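# Seat the two PUSH HOME drive blanks in the rack

## Task

Using the work order, find the two drive blanks labelled PUSH HOME and press each one in until it reaches its stop and latches. Leave every other blank untouched. The rack is loose on the table: it may tilt only a tiny amount (more fails the task) and must finish in its original position. Nothing counts as done if it only stays in place because the robot is holding it at the end.

## Robot and tools

Robot: two six-joint arms, left_arm and right_arm, each ending in a parallel two-finger gripper with a wrist camera. In the scene frame the left_arm base sits at (-0.023, +0.237, 0) m and the right_arm base at (+0.031, -0.321, 0) m, both yawed only slightly. The scene frame origin is on the table top between the arms, +x points out over the table, +z points up, and left_arm is on the +y side. The words left and right are arm names only, not sides of any image.

Gripper geometry: the fingers point along the gripper's +z axis and close along its y axis. end_effector_position is the pinch point between the pads, roughly 1 cm behind the fingertips. For pushing, the fingertips or the closed gripper face are the natural contact surfaces.

execute_actions takes "actions", a list holding zero or one item, plus an optional "pictures" boolean.
- Empty list {"actions": []}: commands nothing, returns the state and camera pictures.
- Motion: {"actions": [{"rows": [[...]], "steps": n}]}. n is 5 to 15 control steps (default 15), each 1/30 s. Up to 15 rows, one row used per step; if rows run out, the final row is reused.
- Wait: {"actions": [{"steps": n}]} with no rows, n up to 300. It commands nothing new and counts from the previous result, including your reply time.
Pictures arrive only for an empty list or when "pictures": true is given.

Row layout: always one flat list of 14 numbers covering both arms, even if one arm stays still. First left_arm: waist, shoulder, elbow, wrist pitch, wrist yaw, wrist roll, opening. Then right_arm in the same seven-number order. The joint numbers are absolute target angles in radians, in the same terms as the Joint positions line; they are not offsets. Stated ranges per arm: waist -2.880 to 2.880, shoulder 0.000 to 3.142, elbow 0.000 to 3.019, wrist pitch -1.693 to 1.571, wrist yaw -1.571 to 1.571, wrist roll -2.094 to 2.094. A target more than 0.019 rad beyond a range end, and farther out than the joint's last reported angle, gets the whole call rejected and nothing is sent. The true end may differ from the stated one by up to 0.019 rad either way. Targets past the true end are clipped there, and the result may report "joint sent to its limit", possibly for an earlier action that was still running. Not seeing that line does not prove more travel is available. Opening is an absolute value from -1 (closed) to +1 (fully open), on the same scale as grip_measured.

Motion behaviour: each joint's sent target stays within a fixed distance of its measured angle (waist 0.264, shoulder 0.32, elbow 0.276, wrist pitch 0.33, wrist yaw 0.186, wrist roll 0.522 rad). If a step's targets would move the hand more than 70 mm from where it is measured, all joint targets of that arm are scaled back toward the current angles. Far goals therefore take several actions. Between calls the arms keep heading for the last row sent. They stop doing so once everything has nearly stopped (a blocked or creeping motion counts) or a HELD step occurs; after that, only a new action pushes further. Each action's result is captured 5 steps before it ends, and those last steps run while you compose the next call.

Results: the state line gives, per arm, end_effector_position (m) and end_effector_quat_wxyz in the shared scene frame. The printed position can be off, more so at long reach. Joint positions and Joint velocities list each arm's six joints (rad, rad/s) followed by the finger-pad gap (m, m/s; 0.094 when fully open). grip_measured is the measured opening on the command scale, with a fixed per-gripper error of about 1 mm. To hold something, command an opening below grip_measured (about 0.03 lower is firm). "joint command not followed" means the clearance check altered or blocked some joint targets; the rest of the row still ran. HELD marks steps where your row was partly or fully not sent. MOTOR HOT warns from 85 °C; at 100 °C an OVER-TEMPERATURE FAULT drops that arm until it cools. Sustained loads heat motors, even while you think.

zoom_image: "camera" is one of cam_high, cam_low, cam_left_wrist, cam_right_wrist; "region" is [x0, y0, x1, y1] in pixels of that camera's latest 504x504 image, origin at top-left, at most 504 by 504. It returns a closer view and moves nothing.

show_instructions: no arguments. It shows the work order reference image that identifies which blanks are marked PUSH HOME. read_manual: optional "section", only "licences"; it returns the URDF licence texts. finished_scene: "scene" is the number of the current scene. Replying without any tool call also ends the run.

Cautions: the rack is not fixed, so push gently and roughly along the slot direction. Brace the rack with the other arm if needed, but release before finishing. Do not tilt or shift it, and do not disturb the other blanks. Let go so the latched blanks stay seated without help. Avoid slams, very hard pushes, arm-to-arm contact and knocking anything off the table. Smooth, economical motion is preferred.

Each tool is called after "Emit:" as a command line: name --argument value for each argument, lists and objects as JSON in quotes; but a table of rows of numbers goes row by row, as --pt "numbers of a row", without its own name.

Reference images:

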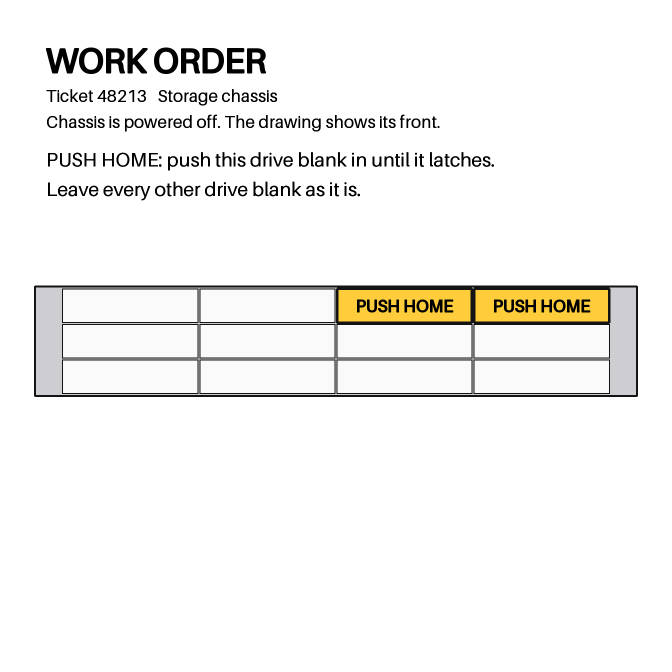

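## Session

Emit:
execute_actions --actions '[]'

Scene clock: 0.00 s of 5100.00 s.
left_arm: end_effector_position=(+0.3041, -0.1301, +0.1448) grip_measured=+1.000 end_effector_quat_wxyz=(-0.004, -0.005, +1.000, +0.006) | right_arm: end_effector_position=(+0.3618, -0.4638, +0.1293) grip_measured=+1.000 end_effector_quat_wxyz=(+0.148, +0.878, +0.449, +0.081)
Joint positions: left_arm=[-0.787  1.675  1.384 -1.294 -0.003 -0.853  0.094] | right_arm=[-0.185  1.142  0.762 -0.861  0.075  1.814  0.094]
Joint velocities: left_arm=[ 0.005  0.005  0.017 -0.017 -0.007 -0.007  0.   ] | right_arm=[-0.015 -0.005  0.007 -0.012 -0.081 -0.007  0.   ]

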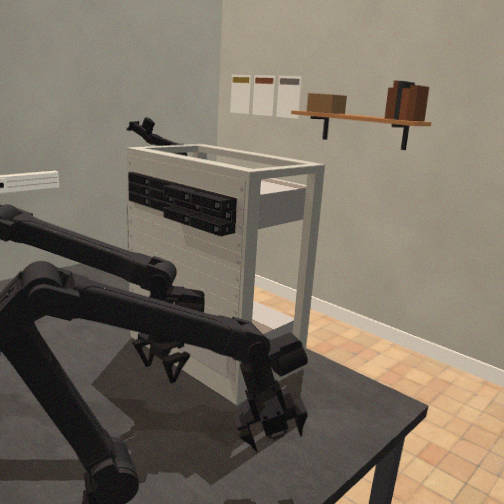

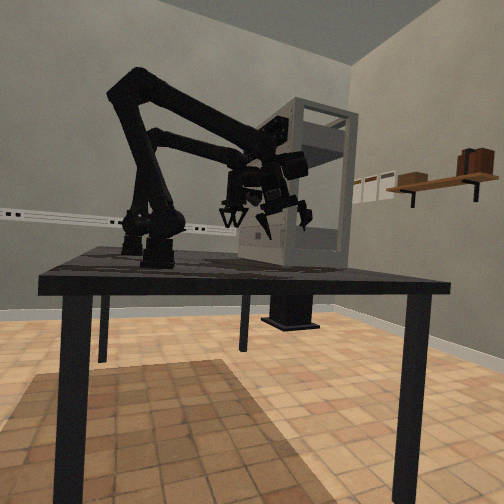

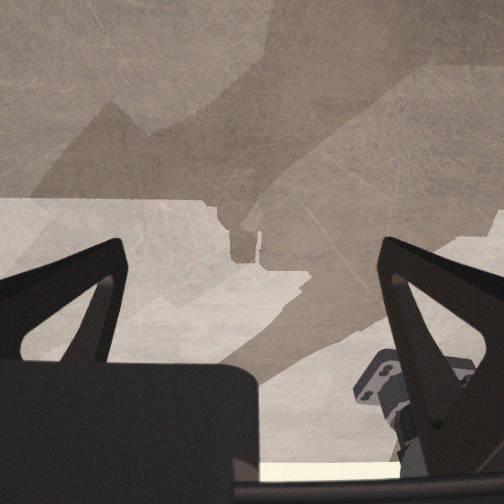

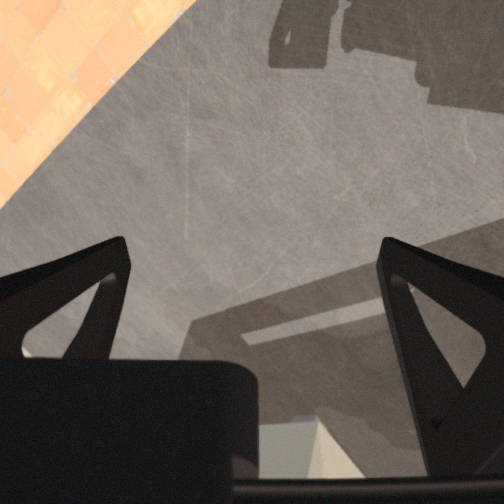

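Emit:
execute_actions --actions '[{"rows":[[-0.5,0.8,1.2,-1.2,0,0,1,-0.1,0.5,0.7,-0.8,0,0,-1]]}]'

Emit:
execute_actions --actions '[{"steps":30}]'

Emit:
execute_actions --actions '[{"rows":[[0,0.6,1.4,-0.8,0,0,1,0.4,0.5,0.95,-0.3,0,0,-1]]}]'

Emit:
execute_actions --actions '[{"steps":30}]' --pictures true

Emit:
zoom_image --camera "cam_high" --region '[110,120,330,280]'

Scene clock: 0.80 s of 5100.00 s.
left_arm: end_effector_position=(+0.3366, -0.0098, +0.2089) grip_measured=+1.000 end_effector_quat_wxyz=(+0.074, +0.087, +0.993, -0.042) | right_arm: end_effector_position=(+0.3158, -0.4083, +0.2989) grip_measured=-0.985 end_effector_quat_wxyz=(+0.420, +0.555, +0.698, +0.165)
Joint positions: left_arm=[-0.544  1.383  1.214 -1.233  0.001 -0.426  0.094] | right_arm=[-0.109  0.509  0.694 -0.817  0.002  1.048  0.001]
Joint velocities: left_arm=[ 0.62  -1.284 -0.115  0.09   0.037  1.253  0.   ] | right_arm=[-0.005 -1.578  0.076  0.066 -0.022 -2.762 -0.003]
Steps of this call (steps 1 to 14: nothing new was sent; steps 15 to 24: the first 10 steps of this action). Readings (joint positions):
15: left_arm=[-0.781 1.668 1.374 -1.285 -0.000 -0.823] | right_arm=[-0.183 1.125 0.755 -0.852 0.052 1.758]
16: left_arm=[-0.770 1.650 1.349 -1.267 0.002 -0.781] | right_arm=[-0.173 1.085 0.735 -0.838 0.030 1.681]
18: left_arm=[-0.722 1.598 1.295 -1.255 0.003 -0.700] | right_arm=[-0.143 0.952 0.700 -0.834 0.011 1.537]
22: left_arm=[-0.594 1.465 1.230 -1.239 0.002 -0.520] | right_arm=[-0.111 0.645 0.691 -0.824 0.003 1.242]
24: the state above

Scene clock: 1.80 s of 5100.00 s.
left_arm: end_effector_position=(+0.2566, +0.0631, +0.4153) grip_measured=+1.000 end_effector_quat_wxyz=(+0.350, +0.250, +0.897, -0.102) | right_arm: end_effector_position=(+0.3158, -0.4083, +0.3022) grip_measured=-0.987 end_effector_quat_wxyz=(+0.452, +0.137, +0.879, -0.065)
Joint positions: left_arm=[-0.499  0.806  1.195 -1.213 -0.    -0.012  0.094] | right_arm=[-0.109  0.505  0.696 -0.813  0.002  0.014  0.001]
Joint velocities: left_arm=[-0.005 -0.015 -0.002  0.007 -0.022 -0.051  0.   ] | right_arm=[ 0.005 -0.005 -0.007 -0.007 -0.081  0.051  0.001]
Kept back: nothing.
Steps of this call (steps 1 to 5: the last 5 steps of your previous action; steps 6 to 30: the robot went on to your last target). Readings (joint positions):
1: left_arm=[-0.526 1.338 1.211 -1.231 0.000 -0.386] | right_arm=[-0.109 0.466 0.696 -0.815 0.002 0.951]
2: left_arm=[-0.513 1.292 1.208 -1.229 0.000 -0.349] | right_arm=[-0.109 0.443 0.699 -0.814 0.002 0.854]
4: left_arm=[-0.500 1.195 1.207 -1.226 -0.000 -0.286] | right_arm=[-0.109 0.441 0.699 -0.813 0.002 0.661]
8: left_arm=[-0.499 0.988 1.207 -1.220 -0.000 -0.187] | right_arm=[-0.109 0.491 0.698 -0.813 0.002 0.304]
30: the state above

Scene clock: 2.13 s of 5100.00 s.
left_arm: end_effector_position=(+0.2932, +0.1461, +0.5105) grip_measured=+1.000 end_effector_quat_wxyz=(+0.530, +0.112, +0.837, -0.078) | right_arm: end_effector_position=(+0.3606, -0.3247, +0.4319) grip_measured=-0.987 end_effector_quat_wxyz=(+0.629, +0.010, +0.778, +0.000)
Joint positions: left_arm=[-0.221  0.696  1.217 -0.962  0.003 -0.012  0.094] | right_arm=[ 0.177  0.506  0.798 -0.503  0.004  0.014  0.001]
Joint velocities: left_arm=[ 1.07  -0.366  0.154  0.549 -0.022 -0.007  0.   ] | right_arm=[ 1.197  0.005  0.374  0.906  0.022 -0.066  0.   ]
Steps of this call (steps 1 to 10: the first 10 steps of this action). Readings (joint positions):
1: left_arm=[-0.493 0.801 1.195 -1.200 0.002 -0.012] | right_arm=[-0.104 0.505 0.698 -0.800 0.004 0.014]
2: left_arm=[-0.473 0.796 1.195 -1.172 0.003 -0.012] | right_arm=[-0.085 0.506 0.701 -0.771 0.004 0.014]
4: left_arm=[-0.418 0.776 1.198 -1.108 0.003 -0.012] | right_arm=[-0.030 0.506 0.720 -0.709 0.004 0.014]
8: left_arm=[-0.292 0.722 1.207 -1.002 0.003 -0.012] | right_arm=[0.102 0.506 0.772 -0.569 0.004 0.014]
10: the state above

Scene clock: 3.13 s of 5100.00 s.
left_arm: end_effector_position=(+0.2407, +0.2202, +0.6571) grip_measured=+1.000 end_effector_quat_wxyz=(+0.694, +0.018, +0.720, -0.025) | right_arm: end_effector_position=(+0.3372, -0.2534, +0.5570) grip_measured=-0.987 end_effector_quat_wxyz=(+0.741, -0.069, +0.663, +0.086)
Joint positions: left_arm=[-0.004  0.593  1.369 -0.813  0.001 -0.011  0.094] | right_arm=[ 0.404  0.498  0.926 -0.316  0.     0.012  0.001]
Joint velocities: left_arm=[ 0.005 -0.015 -0.002 -0.017 -0.007 -0.007  0.   ] | right_arm=[-0.005 -0.005 -0.017 -0.027 -0.066 -0.007 -0.001]
Kept back: nothing.
Steps of this call (steps 1 to 5: the last 5 steps of your previous action; steps 6 to 30: the robot went on to your last target). Readings (joint positions):
1: left_arm=[-0.184 0.685 1.224 -0.944 0.003 -0.012] | right_arm=[0.219 0.506 0.812 -0.473 0.004 0.014]
2: left_arm=[-0.150 0.674 1.232 -0.927 0.002 -0.012] | right_arm=[0.259 0.506 0.825 -0.445 0.004 0.014]
4: left_arm=[-0.091 0.654 1.251 -0.897 0.002 -0.012] | right_arm=[0.332 0.506 0.854 -0.393 0.002 0.013]
8: left_arm=[-0.020 0.624 1.305 -0.847 0.001 -0.012] | right_arm=[0.403 0.505 0.913 -0.327 0.000 0.012]
30: the state above
All arms were judged still, so your last target was given up. Only a new action makes them travel on or press farther. Fingers that are still opening or closing keep moving.

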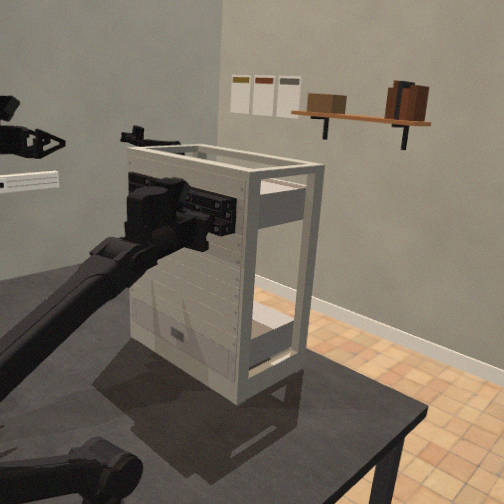

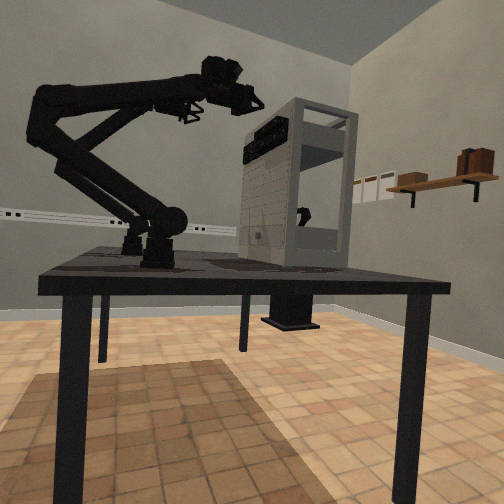

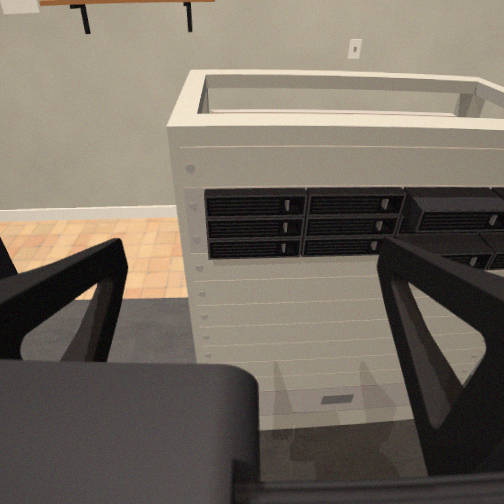

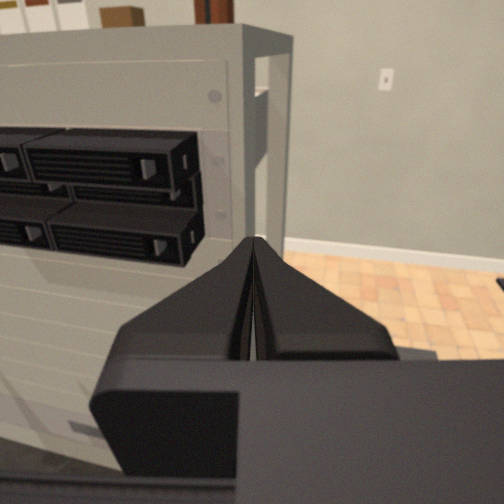

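Region (110, 120, 330, 280) of cam_high's 504x504 image, scaled by 2.291, with more detail than that image has; it fills the top 367 rows of this view, and the rest is white.

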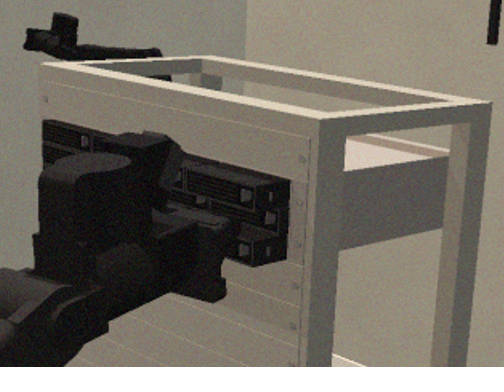

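Emit:
execute_actions --actions '[{"rows":[[-0.5,0.7,1.3,-0.5,-0.5,0,-1,-0.3,0.6,0.9,-0.2,-1.3,0,1]]}]'

Emit:
execute_actions --actions '[{"steps":25}]'

Emit:
execute_actions --actions '[{"rows":[[-0.761,1.068,1.25,-0.15,-0.817,0,-1,-0.25,1.41,1.18,0.26,-1.5,0,1]]}]'

Emit:
execute_actions --actions '[{"steps":35}]' --pictures true

Scene clock: 4.40 s of 5100.00 s.
left_arm: end_effector_position=(+0.2941, +0.1273, +0.6516) grip_measured=-0.977 end_effector_quat_wxyz=(+0.723, +0.016, +0.689, -0.043) | right_arm: end_effector_position=(+0.3576, -0.3410, +0.5121) grip_measured=+1.000 end_effector_quat_wxyz=(+0.698, -0.165, +0.680, +0.153)
Joint positions: left_arm=[-0.52   0.715  1.294 -0.523 -0.493 -0.009  0.001] | right_arm=[-0.318  0.624  0.885 -0.223 -0.958  0.009  0.094]
Joint velocities: left_arm=[ 0.073  0.23  -0.154  0.012 -0.095  0.066 -0.003] | right_arm=[-0.952  0.063 -0.081  0.007 -2.469  0.007  0.   ]
Steps of this call (steps 1 to 28: nothing new was sent; steps 29 to 38: the first 10 steps of this action). Readings (joint positions):
29: left_arm=[-0.025 0.595 1.359 -0.773 -0.071 -0.011] | right_arm=[0.382 0.504 0.923 -0.299 -0.086 0.011]
30: left_arm=[-0.086 0.599 1.345 -0.691 -0.164 -0.011] | right_arm=[0.323 0.515 0.920 -0.267 -0.192 0.010]
32: left_arm=[-0.251 0.627 1.328 -0.582 -0.350 -0.010] | right_arm=[0.156 0.553 0.917 -0.232 -0.390 0.009]
36: left_arm=[-0.509 0.693 1.305 -0.524 -0.488 -0.009] | right_arm=[-0.206 0.614 0.894 -0.223 -0.774 0.009]
38: the state above

Scene clock: 5.23 s of 5100.00 s.
left_arm: end_effector_position=(+0.2935, +0.1336, +0.6511) grip_measured=-0.978 end_effector_quat_wxyz=(+0.725, +0.009, +0.688, -0.037) | right_arm: end_effector_position=(+0.3154, -0.2862, +0.5151) grip_measured=+1.000 end_effector_quat_wxyz=(+0.663, -0.292, +0.637, +0.262)
Joint positions: left_arm=[-0.507  0.707  1.287 -0.518 -0.498 -0.009  0.001] | right_arm=[-0.307  0.6    0.884 -0.22  -1.298  0.009  0.094]
Joint velocities: left_arm=[ 0.005 -0.015  0.007  0.002 -0.022  0.022 -0.001] | right_arm=[-0.015  0.005 -0.007  0.012  0.051 -0.037  0.   ]
Kept back: nothing.
Steps of this call (steps 1 to 5: the last 5 steps of your previous action; steps 6 to 25: the robot went on to your last target). Readings (joint positions):
1: left_arm=[-0.517 0.720 1.290 -0.523 -0.495 -0.009] | right_arm=[-0.337 0.624 0.884 -0.223 -1.051 0.009]
2: left_arm=[-0.514 0.723 1.287 -0.523 -0.496 -0.009] | right_arm=[-0.339 0.623 0.884 -0.223 -1.147 0.009]
4: left_arm=[-0.509 0.722 1.287 -0.522 -0.497 -0.009] | right_arm=[-0.324 0.615 0.884 -0.222 -1.273 0.009]
8: left_arm=[-0.507 0.712 1.287 -0.519 -0.498 -0.009] | right_arm=[-0.307 0.601 0.884 -0.220 -1.298 0.009]
25: the state above

Scene clock: 5.57 s of 5100.00 s.
left_arm: end_effector_position=(+0.3610, +0.0372, +0.6164) grip_measured=-0.979 end_effector_quat_wxyz=(+0.728, -0.034, +0.685, -0.015) | right_arm: end_effector_position=(+0.4341, -0.3282, +0.5487) grip_measured=+1.000 end_effector_quat_wxyz=(+0.661, -0.419, +0.560, +0.273)
Joint positions: left_arm=[-0.71   0.955  1.277 -0.237 -0.793 -0.009  0.001] | right_arm=[-0.27   1.069  1.15   0.18  -1.487  0.009  0.094]
Joint velocities: left_arm=[-0.474  1.011 -0.129  0.706 -0.344  0.037 -0.   ] | right_arm=[-0.005  1.353 -0.007  0.276 -0.066 -0.066  0.   ]
Steps of this call (steps 1 to 10: the first 10 steps of this action). Readings (joint positions):
1: left_arm=[-0.516 0.714 1.285 -0.501 -0.531 -0.009] | right_arm=[-0.307 0.614 0.892 -0.192 -1.350 0.009]
2: left_arm=[-0.538 0.724 1.285 -0.463 -0.571 -0.009] | right_arm=[-0.301 0.648 0.919 -0.134 -1.405 0.009]
4: left_arm=[-0.593 0.765 1.285 -0.390 -0.646 -0.009] | right_arm=[-0.285 0.755 1.009 -0.010 -1.461 0.009]
8: left_arm=[-0.677 0.887 1.283 -0.284 -0.760 -0.009] | right_arm=[-0.270 0.976 1.140 0.154 -1.485 0.009]
10: the state above

Scene clock: 6.73 s of 5100.00 s.
left_arm: end_effector_position=(+0.3913, -0.0236, +0.5489) grip_measured=-0.979 end_effector_quat_wxyz=(+0.703, +0.003, +0.712, +0.000) | right_arm: end_effector_position=(+0.5395, -0.3755, +0.4178) grip_measured=+1.000 end_effector_quat_wxyz=(+0.608, -0.348, +0.616, +0.361)
Joint positions: left_arm=[-0.763  1.079  1.227 -0.167 -0.815 -0.009  0.001] | right_arm=[-0.262  1.404  1.149  0.243 -1.498  0.009  0.094]
Joint velocities: left_arm=[-0.005  0.005 -0.002 -0.002 -0.037  0.081  0.   ] | right_arm=[-0.005 -0.005  0.002 -0.007 -0.051 -0.037  0.   ]
Kept back: nothing.
Steps of this call (steps 1 to 5: the last 5 steps of your previous action; steps 6 to 35: the robot went on to your last target). Readings (joint positions):
1: left_arm=[-0.724 0.989 1.272 -0.214 -0.804 -0.009] | right_arm=[-0.270 1.115 1.150 0.187 -1.488 0.009]
2: left_arm=[-0.738 1.022 1.266 -0.194 -0.809 -0.009] | right_arm=[-0.270 1.162 1.150 0.193 -1.489 0.009]
4: left_arm=[-0.757 1.075 1.251 -0.179 -0.811 -0.009] | right_arm=[-0.270 1.257 1.150 0.208 -1.492 0.009]
8: left_arm=[-0.763 1.111 1.227 -0.179 -0.812 -0.009] | right_arm=[-0.266 1.427 1.150 0.230 -1.495 0.009]
35: the state above

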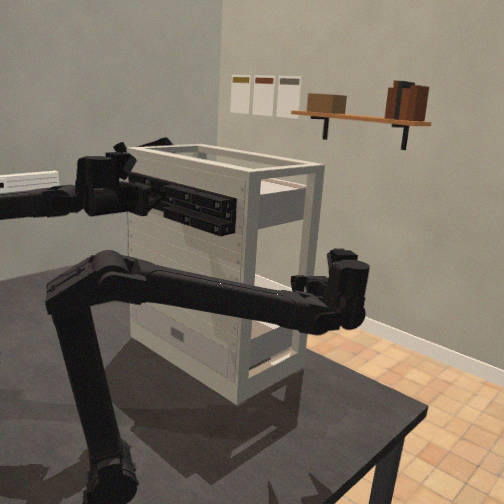

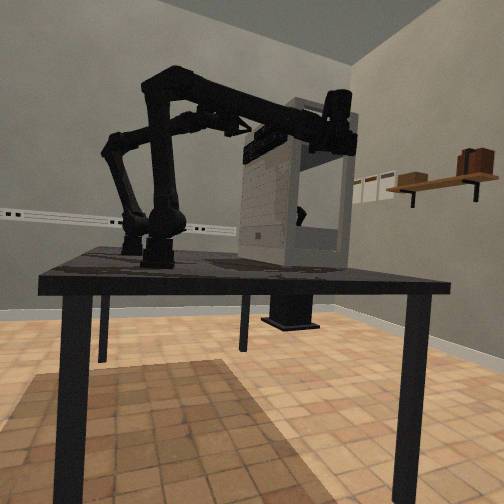

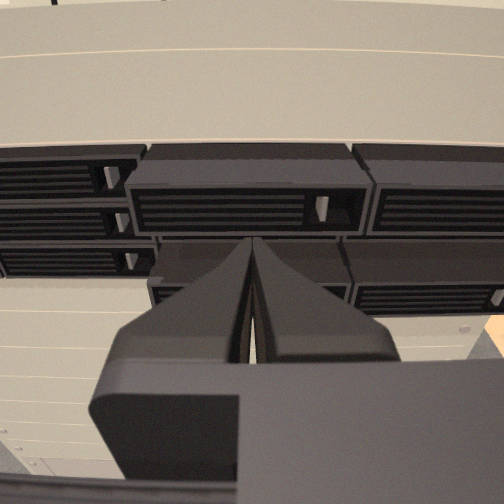

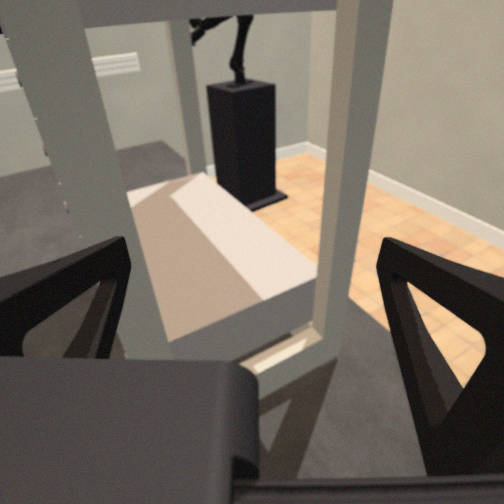

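Emit:
execute_actions --actions '[{"rows":[[-0.761,1.068,1.25,-0.15,-0.817,0,-1,-0.2,1.303,1.085,0.26,-1.5,0,1],[-0.761,1.068,1.25,-0.15,-0.817,0,-1,-0.2,1.303,1.085,0.26,-1.5,0,1],[-0.761,1.068,1.25,-0.15,-0.817,0,-1,-0.16,1.303,1.085,0.26,-1.5,0,1],[-0.761,1.068,1.25,-0.15,-0.817,0,-1,-0.12,1.303,1.085,0.26,-1.5,0,1],[-0.761,1.068,1.25,-0.15,-0.817,0,-1,-0.06,1.303,1.085,0.26,-1.5,0,1]]}]'

Emit:
execute_actions --actions '[{"steps":12}]' --pictures true

Scene clock: 7.37 s of 5100.00 s.
left_arm: end_effector_position=(+0.3913, -0.0236, +0.5489) grip_measured=-0.979 end_effector_quat_wxyz=(+0.703, +0.003, +0.712, +0.000) | right_arm: end_effector_position=(+0.5028, -0.2548, +0.4303) grip_measured=+1.000 end_effector_quat_wxyz=(+0.572, -0.423, +0.566, +0.417)
Joint positions: left_arm=[-0.763  1.079  1.227 -0.167 -0.815 -0.009  0.001] | right_arm=[-0.043  1.3    1.076  0.244 -1.499  0.009  0.094]
Joint velocities: left_arm=[-0.005 -0.005  0.002  0.012 -0.051  0.051  0.   ] | right_arm=[ 0.493 -0.063 -0.002 -0.012  0.037  0.007  0.   ]
Steps of this call (steps 1 to 9: the robot went on to your last target; steps 10 to 19: the first 10 steps of this action). Readings (joint positions):
10: left_arm=[-0.763 1.079 1.227 -0.167 -0.815 -0.009] | right_arm=[-0.260 1.398 1.142 0.243 -1.495 0.009]
11: left_arm=[-0.763 1.079 1.227 -0.167 -0.815 -0.009] | right_arm=[-0.255 1.384 1.123 0.243 -1.495 0.009]
13: left_arm=[-0.763 1.079 1.227 -0.167 -0.815 -0.009] | right_arm=[-0.226 1.347 1.085 0.243 -1.497 0.009]
17: left_arm=[-0.763 1.079 1.227 -0.167 -0.815 -0.009] | right_arm=[-0.094 1.306 1.076 0.244 -1.498 0.009]
19: the state above

Scene clock: 7.77 s of 5100.00 s.
left_arm: end_effector_position=(+0.3913, -0.0236, +0.5489) grip_measured=-0.979 end_effector_quat_wxyz=(+0.703, +0.003, +0.712, +0.000) | right_arm: end_effector_position=(+0.5032, -0.2596, +0.4307) grip_measured=+1.000 end_effector_quat_wxyz=(+0.574, -0.420, +0.568, +0.414)
Joint positions: left_arm=[-0.763  1.079  1.227 -0.167 -0.815 -0.009  0.001] | right_arm=[-0.053  1.299  1.076  0.244 -1.499  0.009  0.094]
Joint velocities: left_arm=[ 0.005 -0.005 -0.017 -0.002 -0.007 -0.007  0.001] | right_arm=[-0.005  0.005 -0.007  0.012 -0.007  0.095  0.   ]
Kept back: nothing.
Steps of this call (steps 1 to 5: the last 5 steps of your previous action; steps 6 to 12: the robot went on to your last target). Readings (joint positions):
1: left_arm=[-0.763 1.079 1.227 -0.167 -0.815 -0.009] | right_arm=[-0.031 1.299 1.076 0.244 -1.499 0.009]
2: left_arm=[-0.763 1.079 1.227 -0.167 -0.815 -0.009] | right_arm=[-0.027 1.299 1.076 0.244 -1.499 0.009]
4: left_arm=[-0.763 1.079 1.227 -0.167 -0.815 -0.009] | right_arm=[-0.033 1.299 1.076 0.244 -1.499 0.009]
8: left_arm=[-0.763 1.079 1.227 -0.167 -0.815 -0.009] | right_arm=[-0.050 1.299 1.076 0.244 -1.499 0.009]
12: the state above

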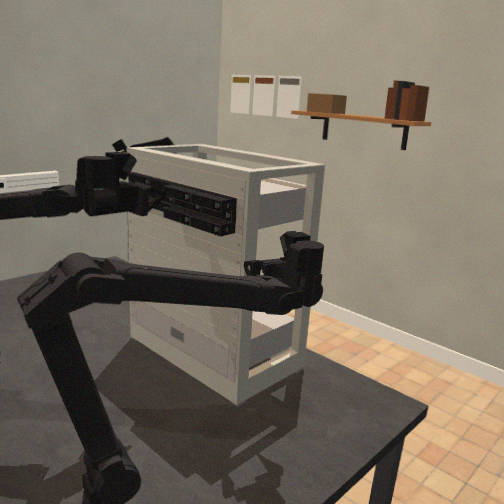

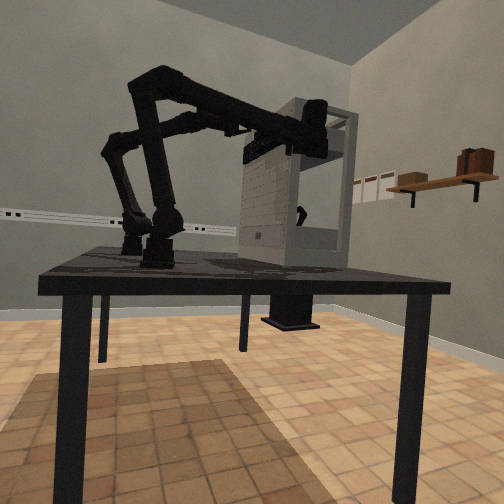

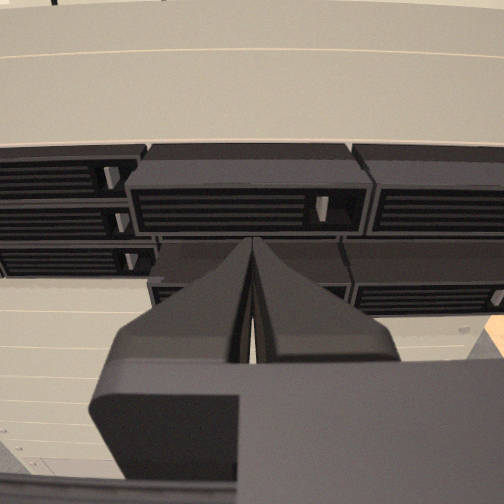

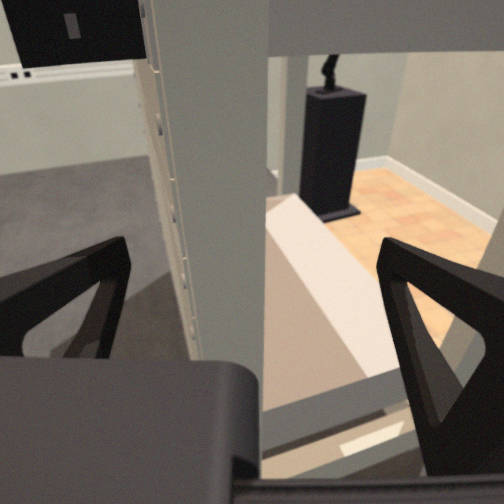

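Emit:
execute_actions --actions '[{"rows":[[-0.761,1.068,1.25,-0.15,-0.817,0,-1,-0.02,1.303,1.085,0.26,-1.5,0,1],[-0.761,1.068,1.25,-0.15,-0.817,0,-1,0,1.303,1.085,0.26,-1.5,0,1],[-0.761,1.068,1.25,-0.15,-0.817,0,-1,0.01,1.303,1.085,0.26,-1.5,0,1],[-0.761,1.068,1.25,-0.15,-0.817,0,-1,0.03,1.303,1.085,0.26,-1.5,0,1],[-0.761,1.068,1.25,-0.15,-0.817,0,-1,0.03,1.303,1.085,0.26,-1.5,0,1],[-0.761,1.068,1.25,-0.15,-0.817,0,-1,0.05,1.303,1.085,0.26,-1.5,0,0.4]]}]'

Emit:
execute_actions --actions '[{"steps":12}]' --pictures true

Scene clock: 8.30 s of 5100.00 s.
left_arm: end_effector_position=(+0.3913, -0.0236, +0.5489) grip_measured=-0.979 end_effector_quat_wxyz=(+0.703, +0.003, +0.712, +0.000) | right_arm: end_effector_position=(+0.4942, -0.2108, +0.4307) grip_measured=+0.404 end_effector_quat_wxyz=(+0.552, -0.449, +0.546, +0.443)
Joint positions: left_arm=[-0.763  1.079  1.227 -0.167 -0.815 -0.009  0.001] | right_arm=[ 0.051  1.299  1.076  0.244 -1.499  0.009  0.066]
Joint velocities: left_arm=[-0.005  0.005 -0.012 -0.022 -0.037  0.007 -0.001] | right_arm=[ 0.181 -0.015  0.012 -0.007 -0.051 -0.037 -0.005]
Steps of this call (steps 1 to 6: the robot went on to your last target; steps 7 to 16: the first 10 steps of this action). Readings (joint positions):
7: left_arm=[-0.763 1.079 1.227 -0.167 -0.815 -0.009] | right_arm=[-0.052 1.299 1.076 0.244 -1.499 0.009]
8: left_arm=[-0.763 1.079 1.227 -0.167 -0.815 -0.009] | right_arm=[-0.048 1.299 1.076 0.244 -1.499 0.009]
10: left_arm=[-0.763 1.079 1.227 -0.167 -0.815 -0.009] | right_arm=[-0.030 1.299 1.076 0.244 -1.499 0.009]
14: left_arm=[-0.763 1.079 1.227 -0.167 -0.815 -0.009] | right_arm=[0.031 1.299 1.076 0.244 -1.499 0.009]
16: the state above

Scene clock: 8.70 s of 5100.00 s.
left_arm: end_effector_position=(+0.3913, -0.0236, +0.5489) grip_measured=-0.979 end_effector_quat_wxyz=(+0.703, +0.003, +0.712, +0.000) | right_arm: end_effector_position=(+0.4937, -0.2085, +0.4307) grip_measured=+0.402 end_effector_quat_wxyz=(+0.551, -0.450, +0.544, +0.445)
Joint positions: left_arm=[-0.763  1.079  1.227 -0.167 -0.815 -0.009  0.001] | right_arm=[ 0.056  1.299  1.076  0.244 -1.499  0.009  0.066]
Joint velocities: left_arm=[-0.015 -0.005  0.022 -0.017  0.007 -0.007  0.001] | right_arm=[-0.005 -0.005  0.002 -0.002 -0.037  0.022  0.   ]
Kept back: nothing.
Steps of this call (steps 1 to 5: the last 5 steps of your previous action; steps 6 to 12: the robot went on to your last target). Readings (joint positions):
1: left_arm=[-0.763 1.079 1.227 -0.167 -0.815 -0.009] | right_arm=[0.056 1.299 1.076 0.244 -1.499 0.009]
2: left_arm=[-0.763 1.079 1.227 -0.167 -0.815 -0.009] | right_arm=[0.057 1.299 1.076 0.244 -1.499 0.009]
4: left_arm=[-0.763 1.079 1.227 -0.167 -0.815 -0.009] | right_arm=[0.056 1.299 1.076 0.244 -1.499 0.009]
8: left_arm=[-0.763 1.079 1.227 -0.167 -0.815 -0.009] | right_arm=[0.056 1.299 1.076 0.244 -1.499 0.009]
12: the state above

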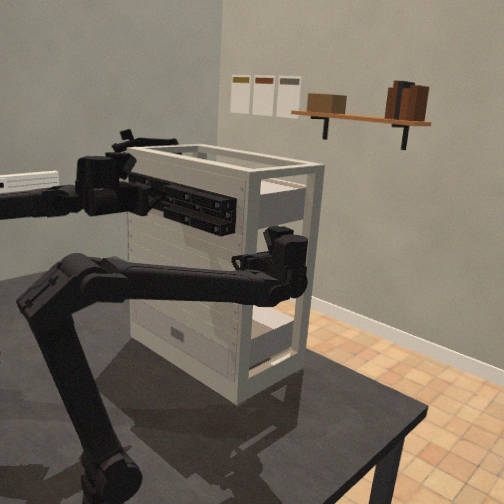

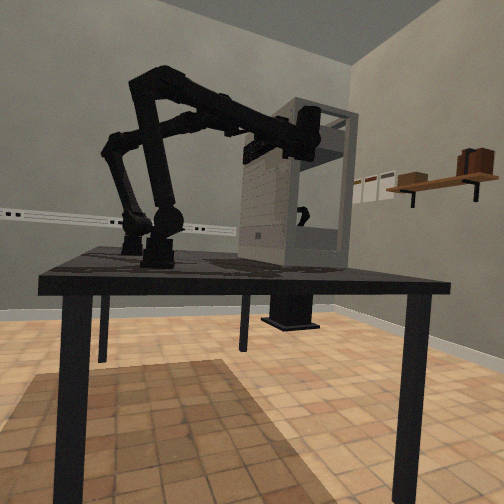

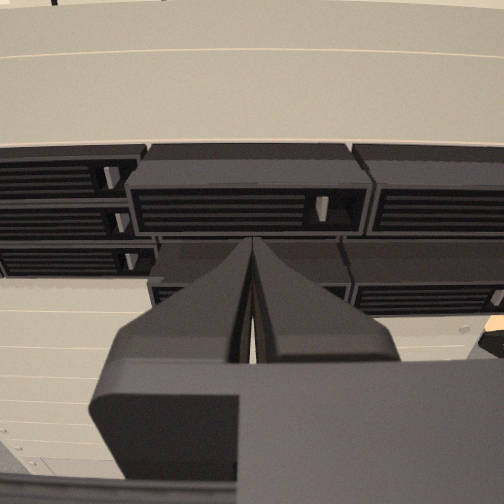

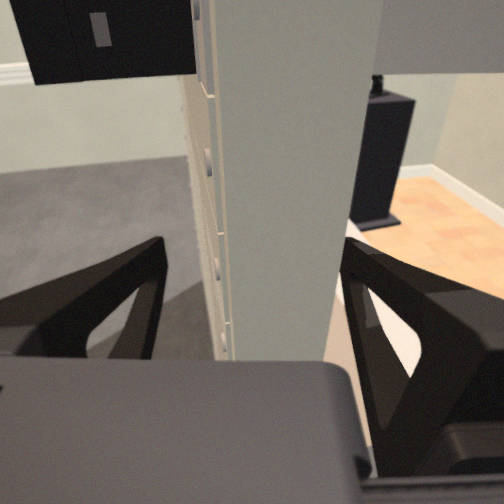

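Emit:
execute_actions --actions '[{"rows":[[-0.73,1.1,1.275,-0.14,-0.785,0,-1,0.05,1.303,1.085,0.26,-1.5,0,0.33],[-0.73,1.1,1.275,-0.14,-0.785,0,-1,0.05,1.303,1.085,0.26,-1.5,0,0.33],[-0.73,1.1,1.275,-0.14,-0.785,0,-1,0.05,1.303,1.085,0.26,-1.5,0,0.3],[-0.71,1.12,1.29,-0.135,-0.765,0,-1,0.05,1.303,1.085,0.26,-1.5,0,0.26]]}]'

Emit:
execute_actions --actions '[{"rows":[[-0.68,1.152,1.312,-0.13,-0.736,0,-1,0.05,1.303,1.085,0.26,-1.5,0,0.26]]}]'

Emit:
execute_actions --actions '[{"rows":[[-0.655,1.18,1.332,-0.12,-0.71,0,-1,0.05,1.303,1.085,0.26,-1.5,0,0.26]]}]' --pictures true

Scene clock: 9.33 s of 5100.00 s.
left_arm: end_effector_position=(+0.4129, -0.0180, +0.5399) grip_measured=-0.979 end_effector_quat_wxyz=(+0.699, +0.004, +0.715, +0.005) | right_arm: end_effector_position=(+0.4951, -0.2089, +0.4307) grip_measured=+0.262 end_effector_quat_wxyz=(+0.553, -0.448, +0.546, +0.442)
Joint positions: left_arm=[-0.711  1.108  1.23  -0.152 -0.768 -0.009  0.001] | right_arm=[ 0.056  1.299  1.076  0.244 -1.49   0.009  0.059]
Joint velocities: left_arm=[-0.015  0.083  0.002  0.012  0.007 -0.007  0.   ] | right_arm=[-0.015  0.005  0.007  0.002 -0.066 -0.007 -0.   ]
Steps of this call (steps 1 to 9: the robot went on to your last target; steps 10 to 19: the first 10 steps of this action). Readings (joint positions):
10: left_arm=[-0.761 1.079 1.227 -0.165 -0.803 -0.009] | right_arm=[0.056 1.299 1.076 0.244 -1.499 0.009]
11: left_arm=[-0.757 1.080 1.227 -0.163 -0.792 -0.009] | right_arm=[0.056 1.299 1.076 0.244 -1.499 0.009]
13: left_arm=[-0.743 1.083 1.227 -0.159 -0.779 -0.009] | right_arm=[0.056 1.299 1.076 0.244 -1.493 0.009]
17: left_arm=[-0.714 1.100 1.230 -0.152 -0.769 -0.009] | right_arm=[0.056 1.299 1.076 0.244 -1.490 0.009]
19: the state above

Scene clock: 9.83 s of 5100.00 s.
left_arm: end_effector_position=(+0.4273, -0.0195, +0.5394) grip_measured=-0.979 end_effector_quat_wxyz=(+0.699, +0.006, +0.715, +0.003) | right_arm: end_effector_position=(+0.4951, -0.2089, +0.4307) grip_measured=+0.262 end_effector_quat_wxyz=(+0.553, -0.448, +0.546, +0.442)
Joint positions: left_arm=[-0.686  1.137  1.25  -0.146 -0.738 -0.009  0.001] | right_arm=[ 0.056  1.299  1.076  0.244 -1.49   0.009  0.059]
Joint velocities: left_arm=[-0.005  0.005  0.007 -0.017  0.007 -0.066  0.001] | right_arm=[-0.005 -0.024 -0.017  0.012  0.022 -0.007 -0.   ]
Steps of this call (steps 1 to 5: the last 5 steps of your previous action; steps 6 to 15: the first 10 steps of this action). Readings (joint positions):
6: left_arm=[-0.709 1.114 1.231 -0.152 -0.755 -0.009] | right_arm=[0.056 1.299 1.076 0.244 -1.490 0.009]
7: left_arm=[-0.705 1.117 1.236 -0.151 -0.744 -0.009] | right_arm=[0.056 1.299 1.076 0.244 -1.490 0.009]
9: left_arm=[-0.695 1.128 1.246 -0.148 -0.739 -0.009] | right_arm=[0.056 1.299 1.076 0.244 -1.490 0.009]
13: left_arm=[-0.686 1.137 1.250 -0.146 -0.738 -0.009] | right_arm=[0.056 1.299 1.076 0.244 -1.490 0.009]
15: the state above

Scene clock: 10.33 s of 5100.00 s.
left_arm: end_effector_position=(+0.4326, -0.0214, +0.5406) grip_measured=-0.979 end_effector_quat_wxyz=(+0.699, +0.010, +0.715, -0.001) | right_arm: end_effector_position=(+0.4951, -0.2089, +0.4307) grip_measured=+0.262 end_effector_quat_wxyz=(+0.553, -0.448, +0.546, +0.442)
Joint positions: left_arm=[-0.676  1.147  1.261 -0.144 -0.717 -0.009  0.001] | right_arm=[ 0.056  1.299  1.076  0.244 -1.49   0.009  0.059]
Joint velocities: left_arm=[ 0.005 -0.015 -0.002 -0.007 -0.007  0.007  0.   ] | right_arm=[-0.005  0.005 -0.017 -0.002 -0.022 -0.037  0.   ]
Steps of this call (steps 1 to 5: the last 5 steps of your previous action; steps 6 to 15: the first 10 steps of this action). Readings (joint positions):
6: left_arm=[-0.685 1.138 1.251 -0.146 -0.730 -0.009] | right_arm=[0.056 1.299 1.076 0.244 -1.490 0.009]
7: left_arm=[-0.683 1.139 1.254 -0.146 -0.722 -0.009] | right_arm=[0.056 1.299 1.076 0.244 -1.490 0.009]
9: left_arm=[-0.679 1.143 1.258 -0.146 -0.718 -0.009] | right_arm=[0.056 1.299 1.076 0.244 -1.490 0.009]
13: left_arm=[-0.676 1.147 1.261 -0.144 -0.717 -0.009] | right_arm=[0.056 1.299 1.076 0.244 -1.490 0.009]
15: the state above

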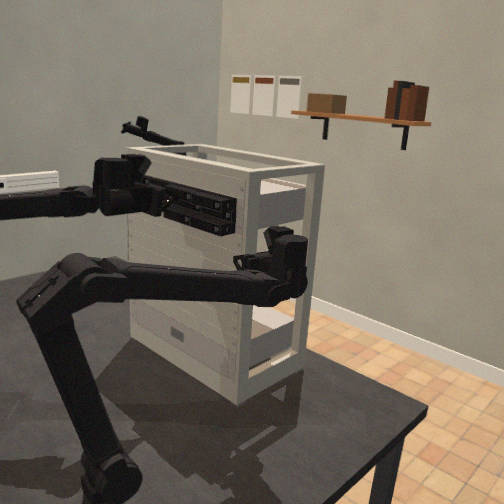

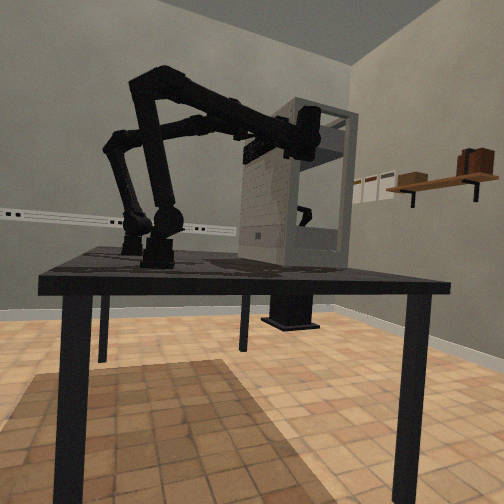

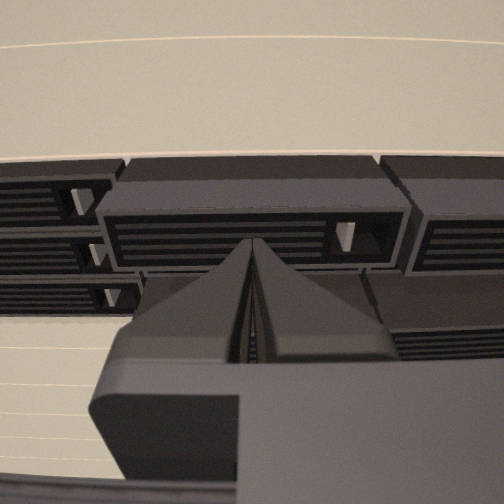

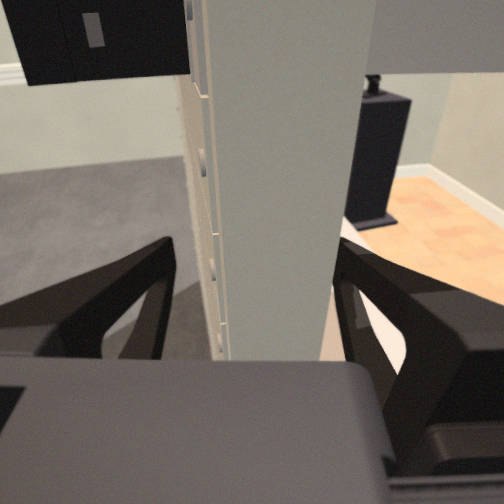

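Moving; continue with some brace preload.

Emit:
execute_actions --actions '[{"rows":[[-0.63,1.205,1.36,-0.115,-0.70,0,-1,0.05,1.295,1.085,0.26,-1.53,0,0.26]]}]'

Emit:
execute_actions --actions '[{"rows":[[-0.605,1.232,1.382,-0.11,-0.68,0,-1,0.05,1.295,1.085,0.26,-1.53,0,0.26]]}]' --pictures true

Scene clock: 10.83 s of 5100.00 s.
left_arm: end_effector_position=(+0.4472, -0.0218, +0.5435) grip_measured=-0.979 end_effector_quat_wxyz=(+0.700, +0.006, +0.714, -0.000) | right_arm: end_effector_position=(+0.4946, -0.2087, +0.4305) grip_measured=+0.262 end_effector_quat_wxyz=(+0.552, -0.449, +0.545, +0.443)
Joint positions: left_arm=[-0.655  1.179  1.29  -0.138 -0.702 -0.009  0.001] | right_arm=[ 0.056  1.3    1.076  0.244 -1.495  0.007  0.059]
Joint velocities: left_arm=[-0.005 -0.015  0.002 -0.007  0.007 -0.022 -0.001] | right_arm=[-0.024 -0.005 -0.022 -0.022  0.037 -0.11  -0.001]
Steps of this call (steps 1 to 5: the last 5 steps of your previous action; steps 6 to 15: the first 10 steps of this action). Readings (joint positions):
6: left_arm=[-0.675 1.149 1.263 -0.144 -0.713 -0.009] | right_arm=[0.056 1.299 1.076 0.244 -1.494 0.009]
7: left_arm=[-0.671 1.153 1.269 -0.144 -0.708 -0.009] | right_arm=[0.056 1.300 1.076 0.244 -1.495 0.008]
9: left_arm=[-0.662 1.166 1.281 -0.144 -0.703 -0.009] | right_arm=[0.056 1.300 1.076 0.244 -1.495 0.008]
13: left_arm=[-0.655 1.179 1.290 -0.138 -0.702 -0.009] | right_arm=[0.056 1.300 1.076 0.244 -1.495 0.007]
15: the state above

Scene clock: 11.33 s of 5100.00 s.
left_arm: end_effector_position=(+0.4591, -0.0222, +0.5449) grip_measured=-0.979 end_effector_quat_wxyz=(+0.701, +0.006, +0.714, -0.002) | right_arm: end_effector_position=(+0.4946, -0.2087, +0.4305) grip_measured=+0.262 end_effector_quat_wxyz=(+0.552, -0.450, +0.545, +0.443)
Joint positions: left_arm=[-0.635  1.202  1.312 -0.133 -0.68  -0.009  0.001] | right_arm=[ 0.056  1.3    1.076  0.244 -1.495  0.007  0.059]
Joint velocities: left_arm=[-0.015 -0.015 -0.002  0.002  0.007 -0.081 -0.   ] | right_arm=[-0.015 -0.005  0.007  0.007 -0.022  0.037 -0.   ]
Steps of this call (steps 1 to 5: the last 5 steps of your previous action; steps 6 to 15: the first 10 steps of this action). Readings (joint positions):
6: left_arm=[-0.653 1.180 1.292 -0.138 -0.696 -0.009] | right_arm=[0.056 1.300 1.076 0.244 -1.495 0.007]
7: left_arm=[-0.648 1.183 1.296 -0.138 -0.688 -0.009] | right_arm=[0.056 1.300 1.076 0.244 -1.495 0.007]
9: left_arm=[-0.640 1.194 1.305 -0.137 -0.680 -0.009] | right_arm=[0.056 1.300 1.076 0.244 -1.495 0.007]
13: left_arm=[-0.635 1.202 1.312 -0.133 -0.680 -0.009] | right_arm=[0.056 1.300 1.076 0.244 -1.495 0.007]
15: the state above

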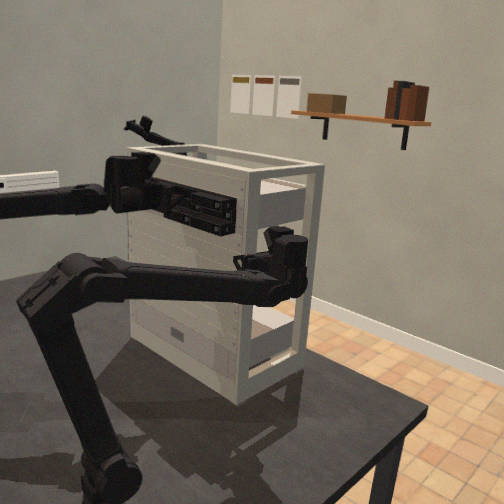

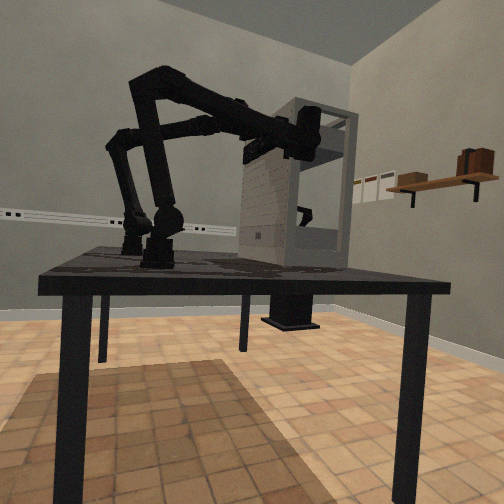

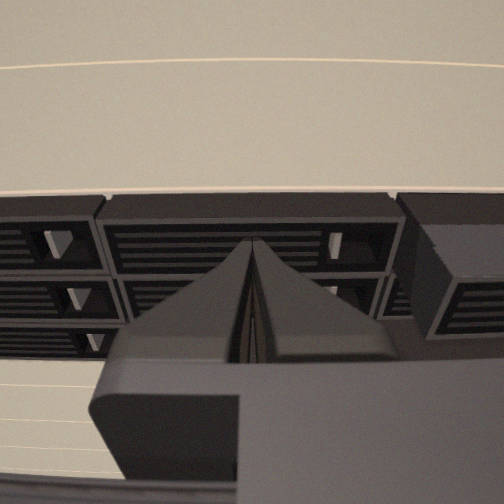

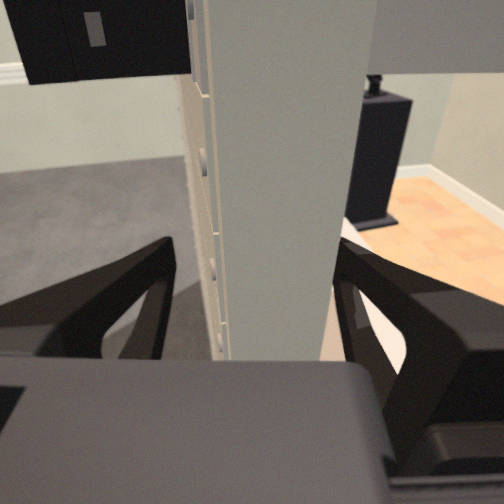

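Emit:
execute_actions --actions '[{"rows":[[-0.58,1.262,1.385,-0.11,-0.68,0,-1,0.05,1.28,1.085,0.26,-1.57,0,0.26]]}]' --pictures true

Scene clock: 11.83 s of 5100.00 s.
left_arm: end_effector_position=(+0.4633, -0.0220, +0.5440) grip_measured=-0.979 end_effector_quat_wxyz=(+0.700, +0.005, +0.714, -0.000) | right_arm: end_effector_position=(+0.4936, -0.2085, +0.4303) grip_measured=+0.262 end_effector_quat_wxyz=(+0.551, -0.453, +0.542, +0.444)
Joint positions: left_arm=[-0.629  1.211  1.317 -0.132 -0.677 -0.009  0.001] | right_arm=[ 0.056  1.301  1.076  0.248 -1.503  0.005  0.059]
Joint velocities: left_arm=[ 0.005 -0.005  0.002  0.002 -0.037  0.037 -0.001] | right_arm=[ 0.005 -0.015 -0.002 -0.007  0.051  0.007  0.   ]
Steps of this call (steps 1 to 5: the last 5 steps of your previous action; steps 6 to 15: the first 10 steps of this action). Readings (joint positions):
6: left_arm=[-0.634 1.204 1.312 -0.133 -0.679 -0.009] | right_arm=[0.056 1.300 1.076 0.245 -1.500 0.007]
7: left_arm=[-0.631 1.207 1.315 -0.133 -0.676 -0.009] | right_arm=[0.056 1.301 1.076 0.246 -1.502 0.006]
9: left_arm=[-0.629 1.211 1.317 -0.132 -0.677 -0.009] | right_arm=[0.056 1.301 1.076 0.247 -1.503 0.006]
13: left_arm=[-0.629 1.211 1.317 -0.132 -0.677 -0.009] | right_arm=[0.056 1.301 1.076 0.248 -1.503 0.005]
15: the state above

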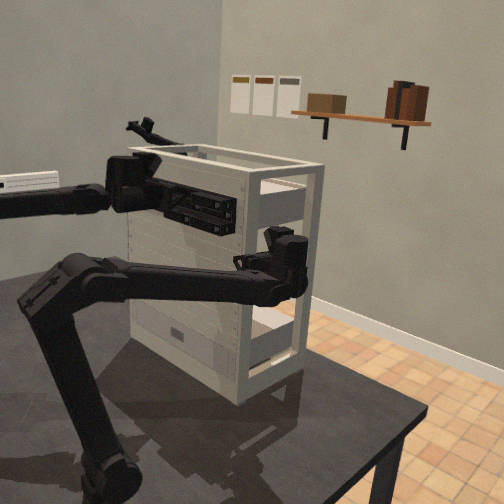

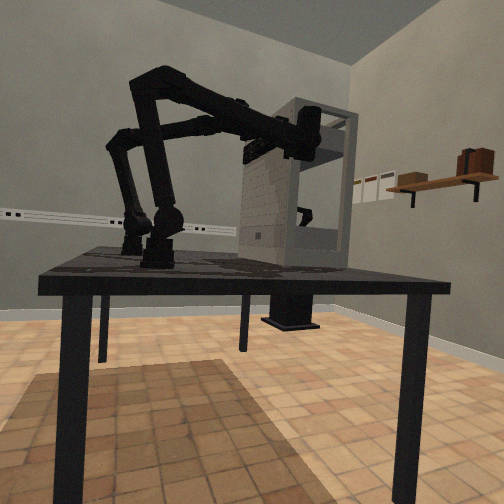

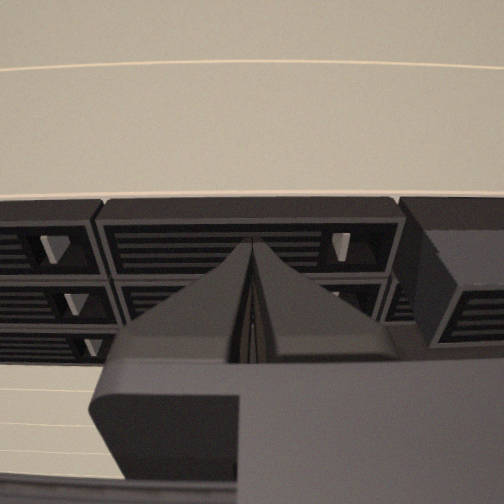

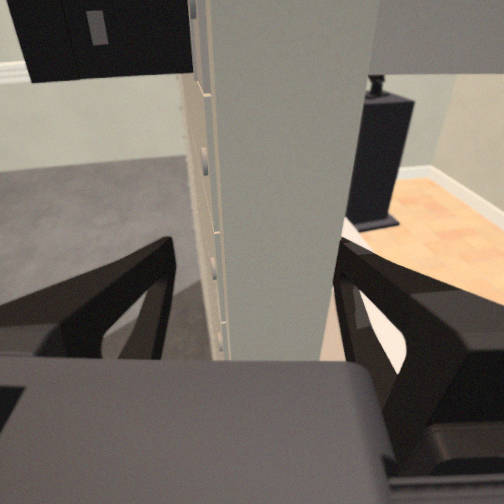

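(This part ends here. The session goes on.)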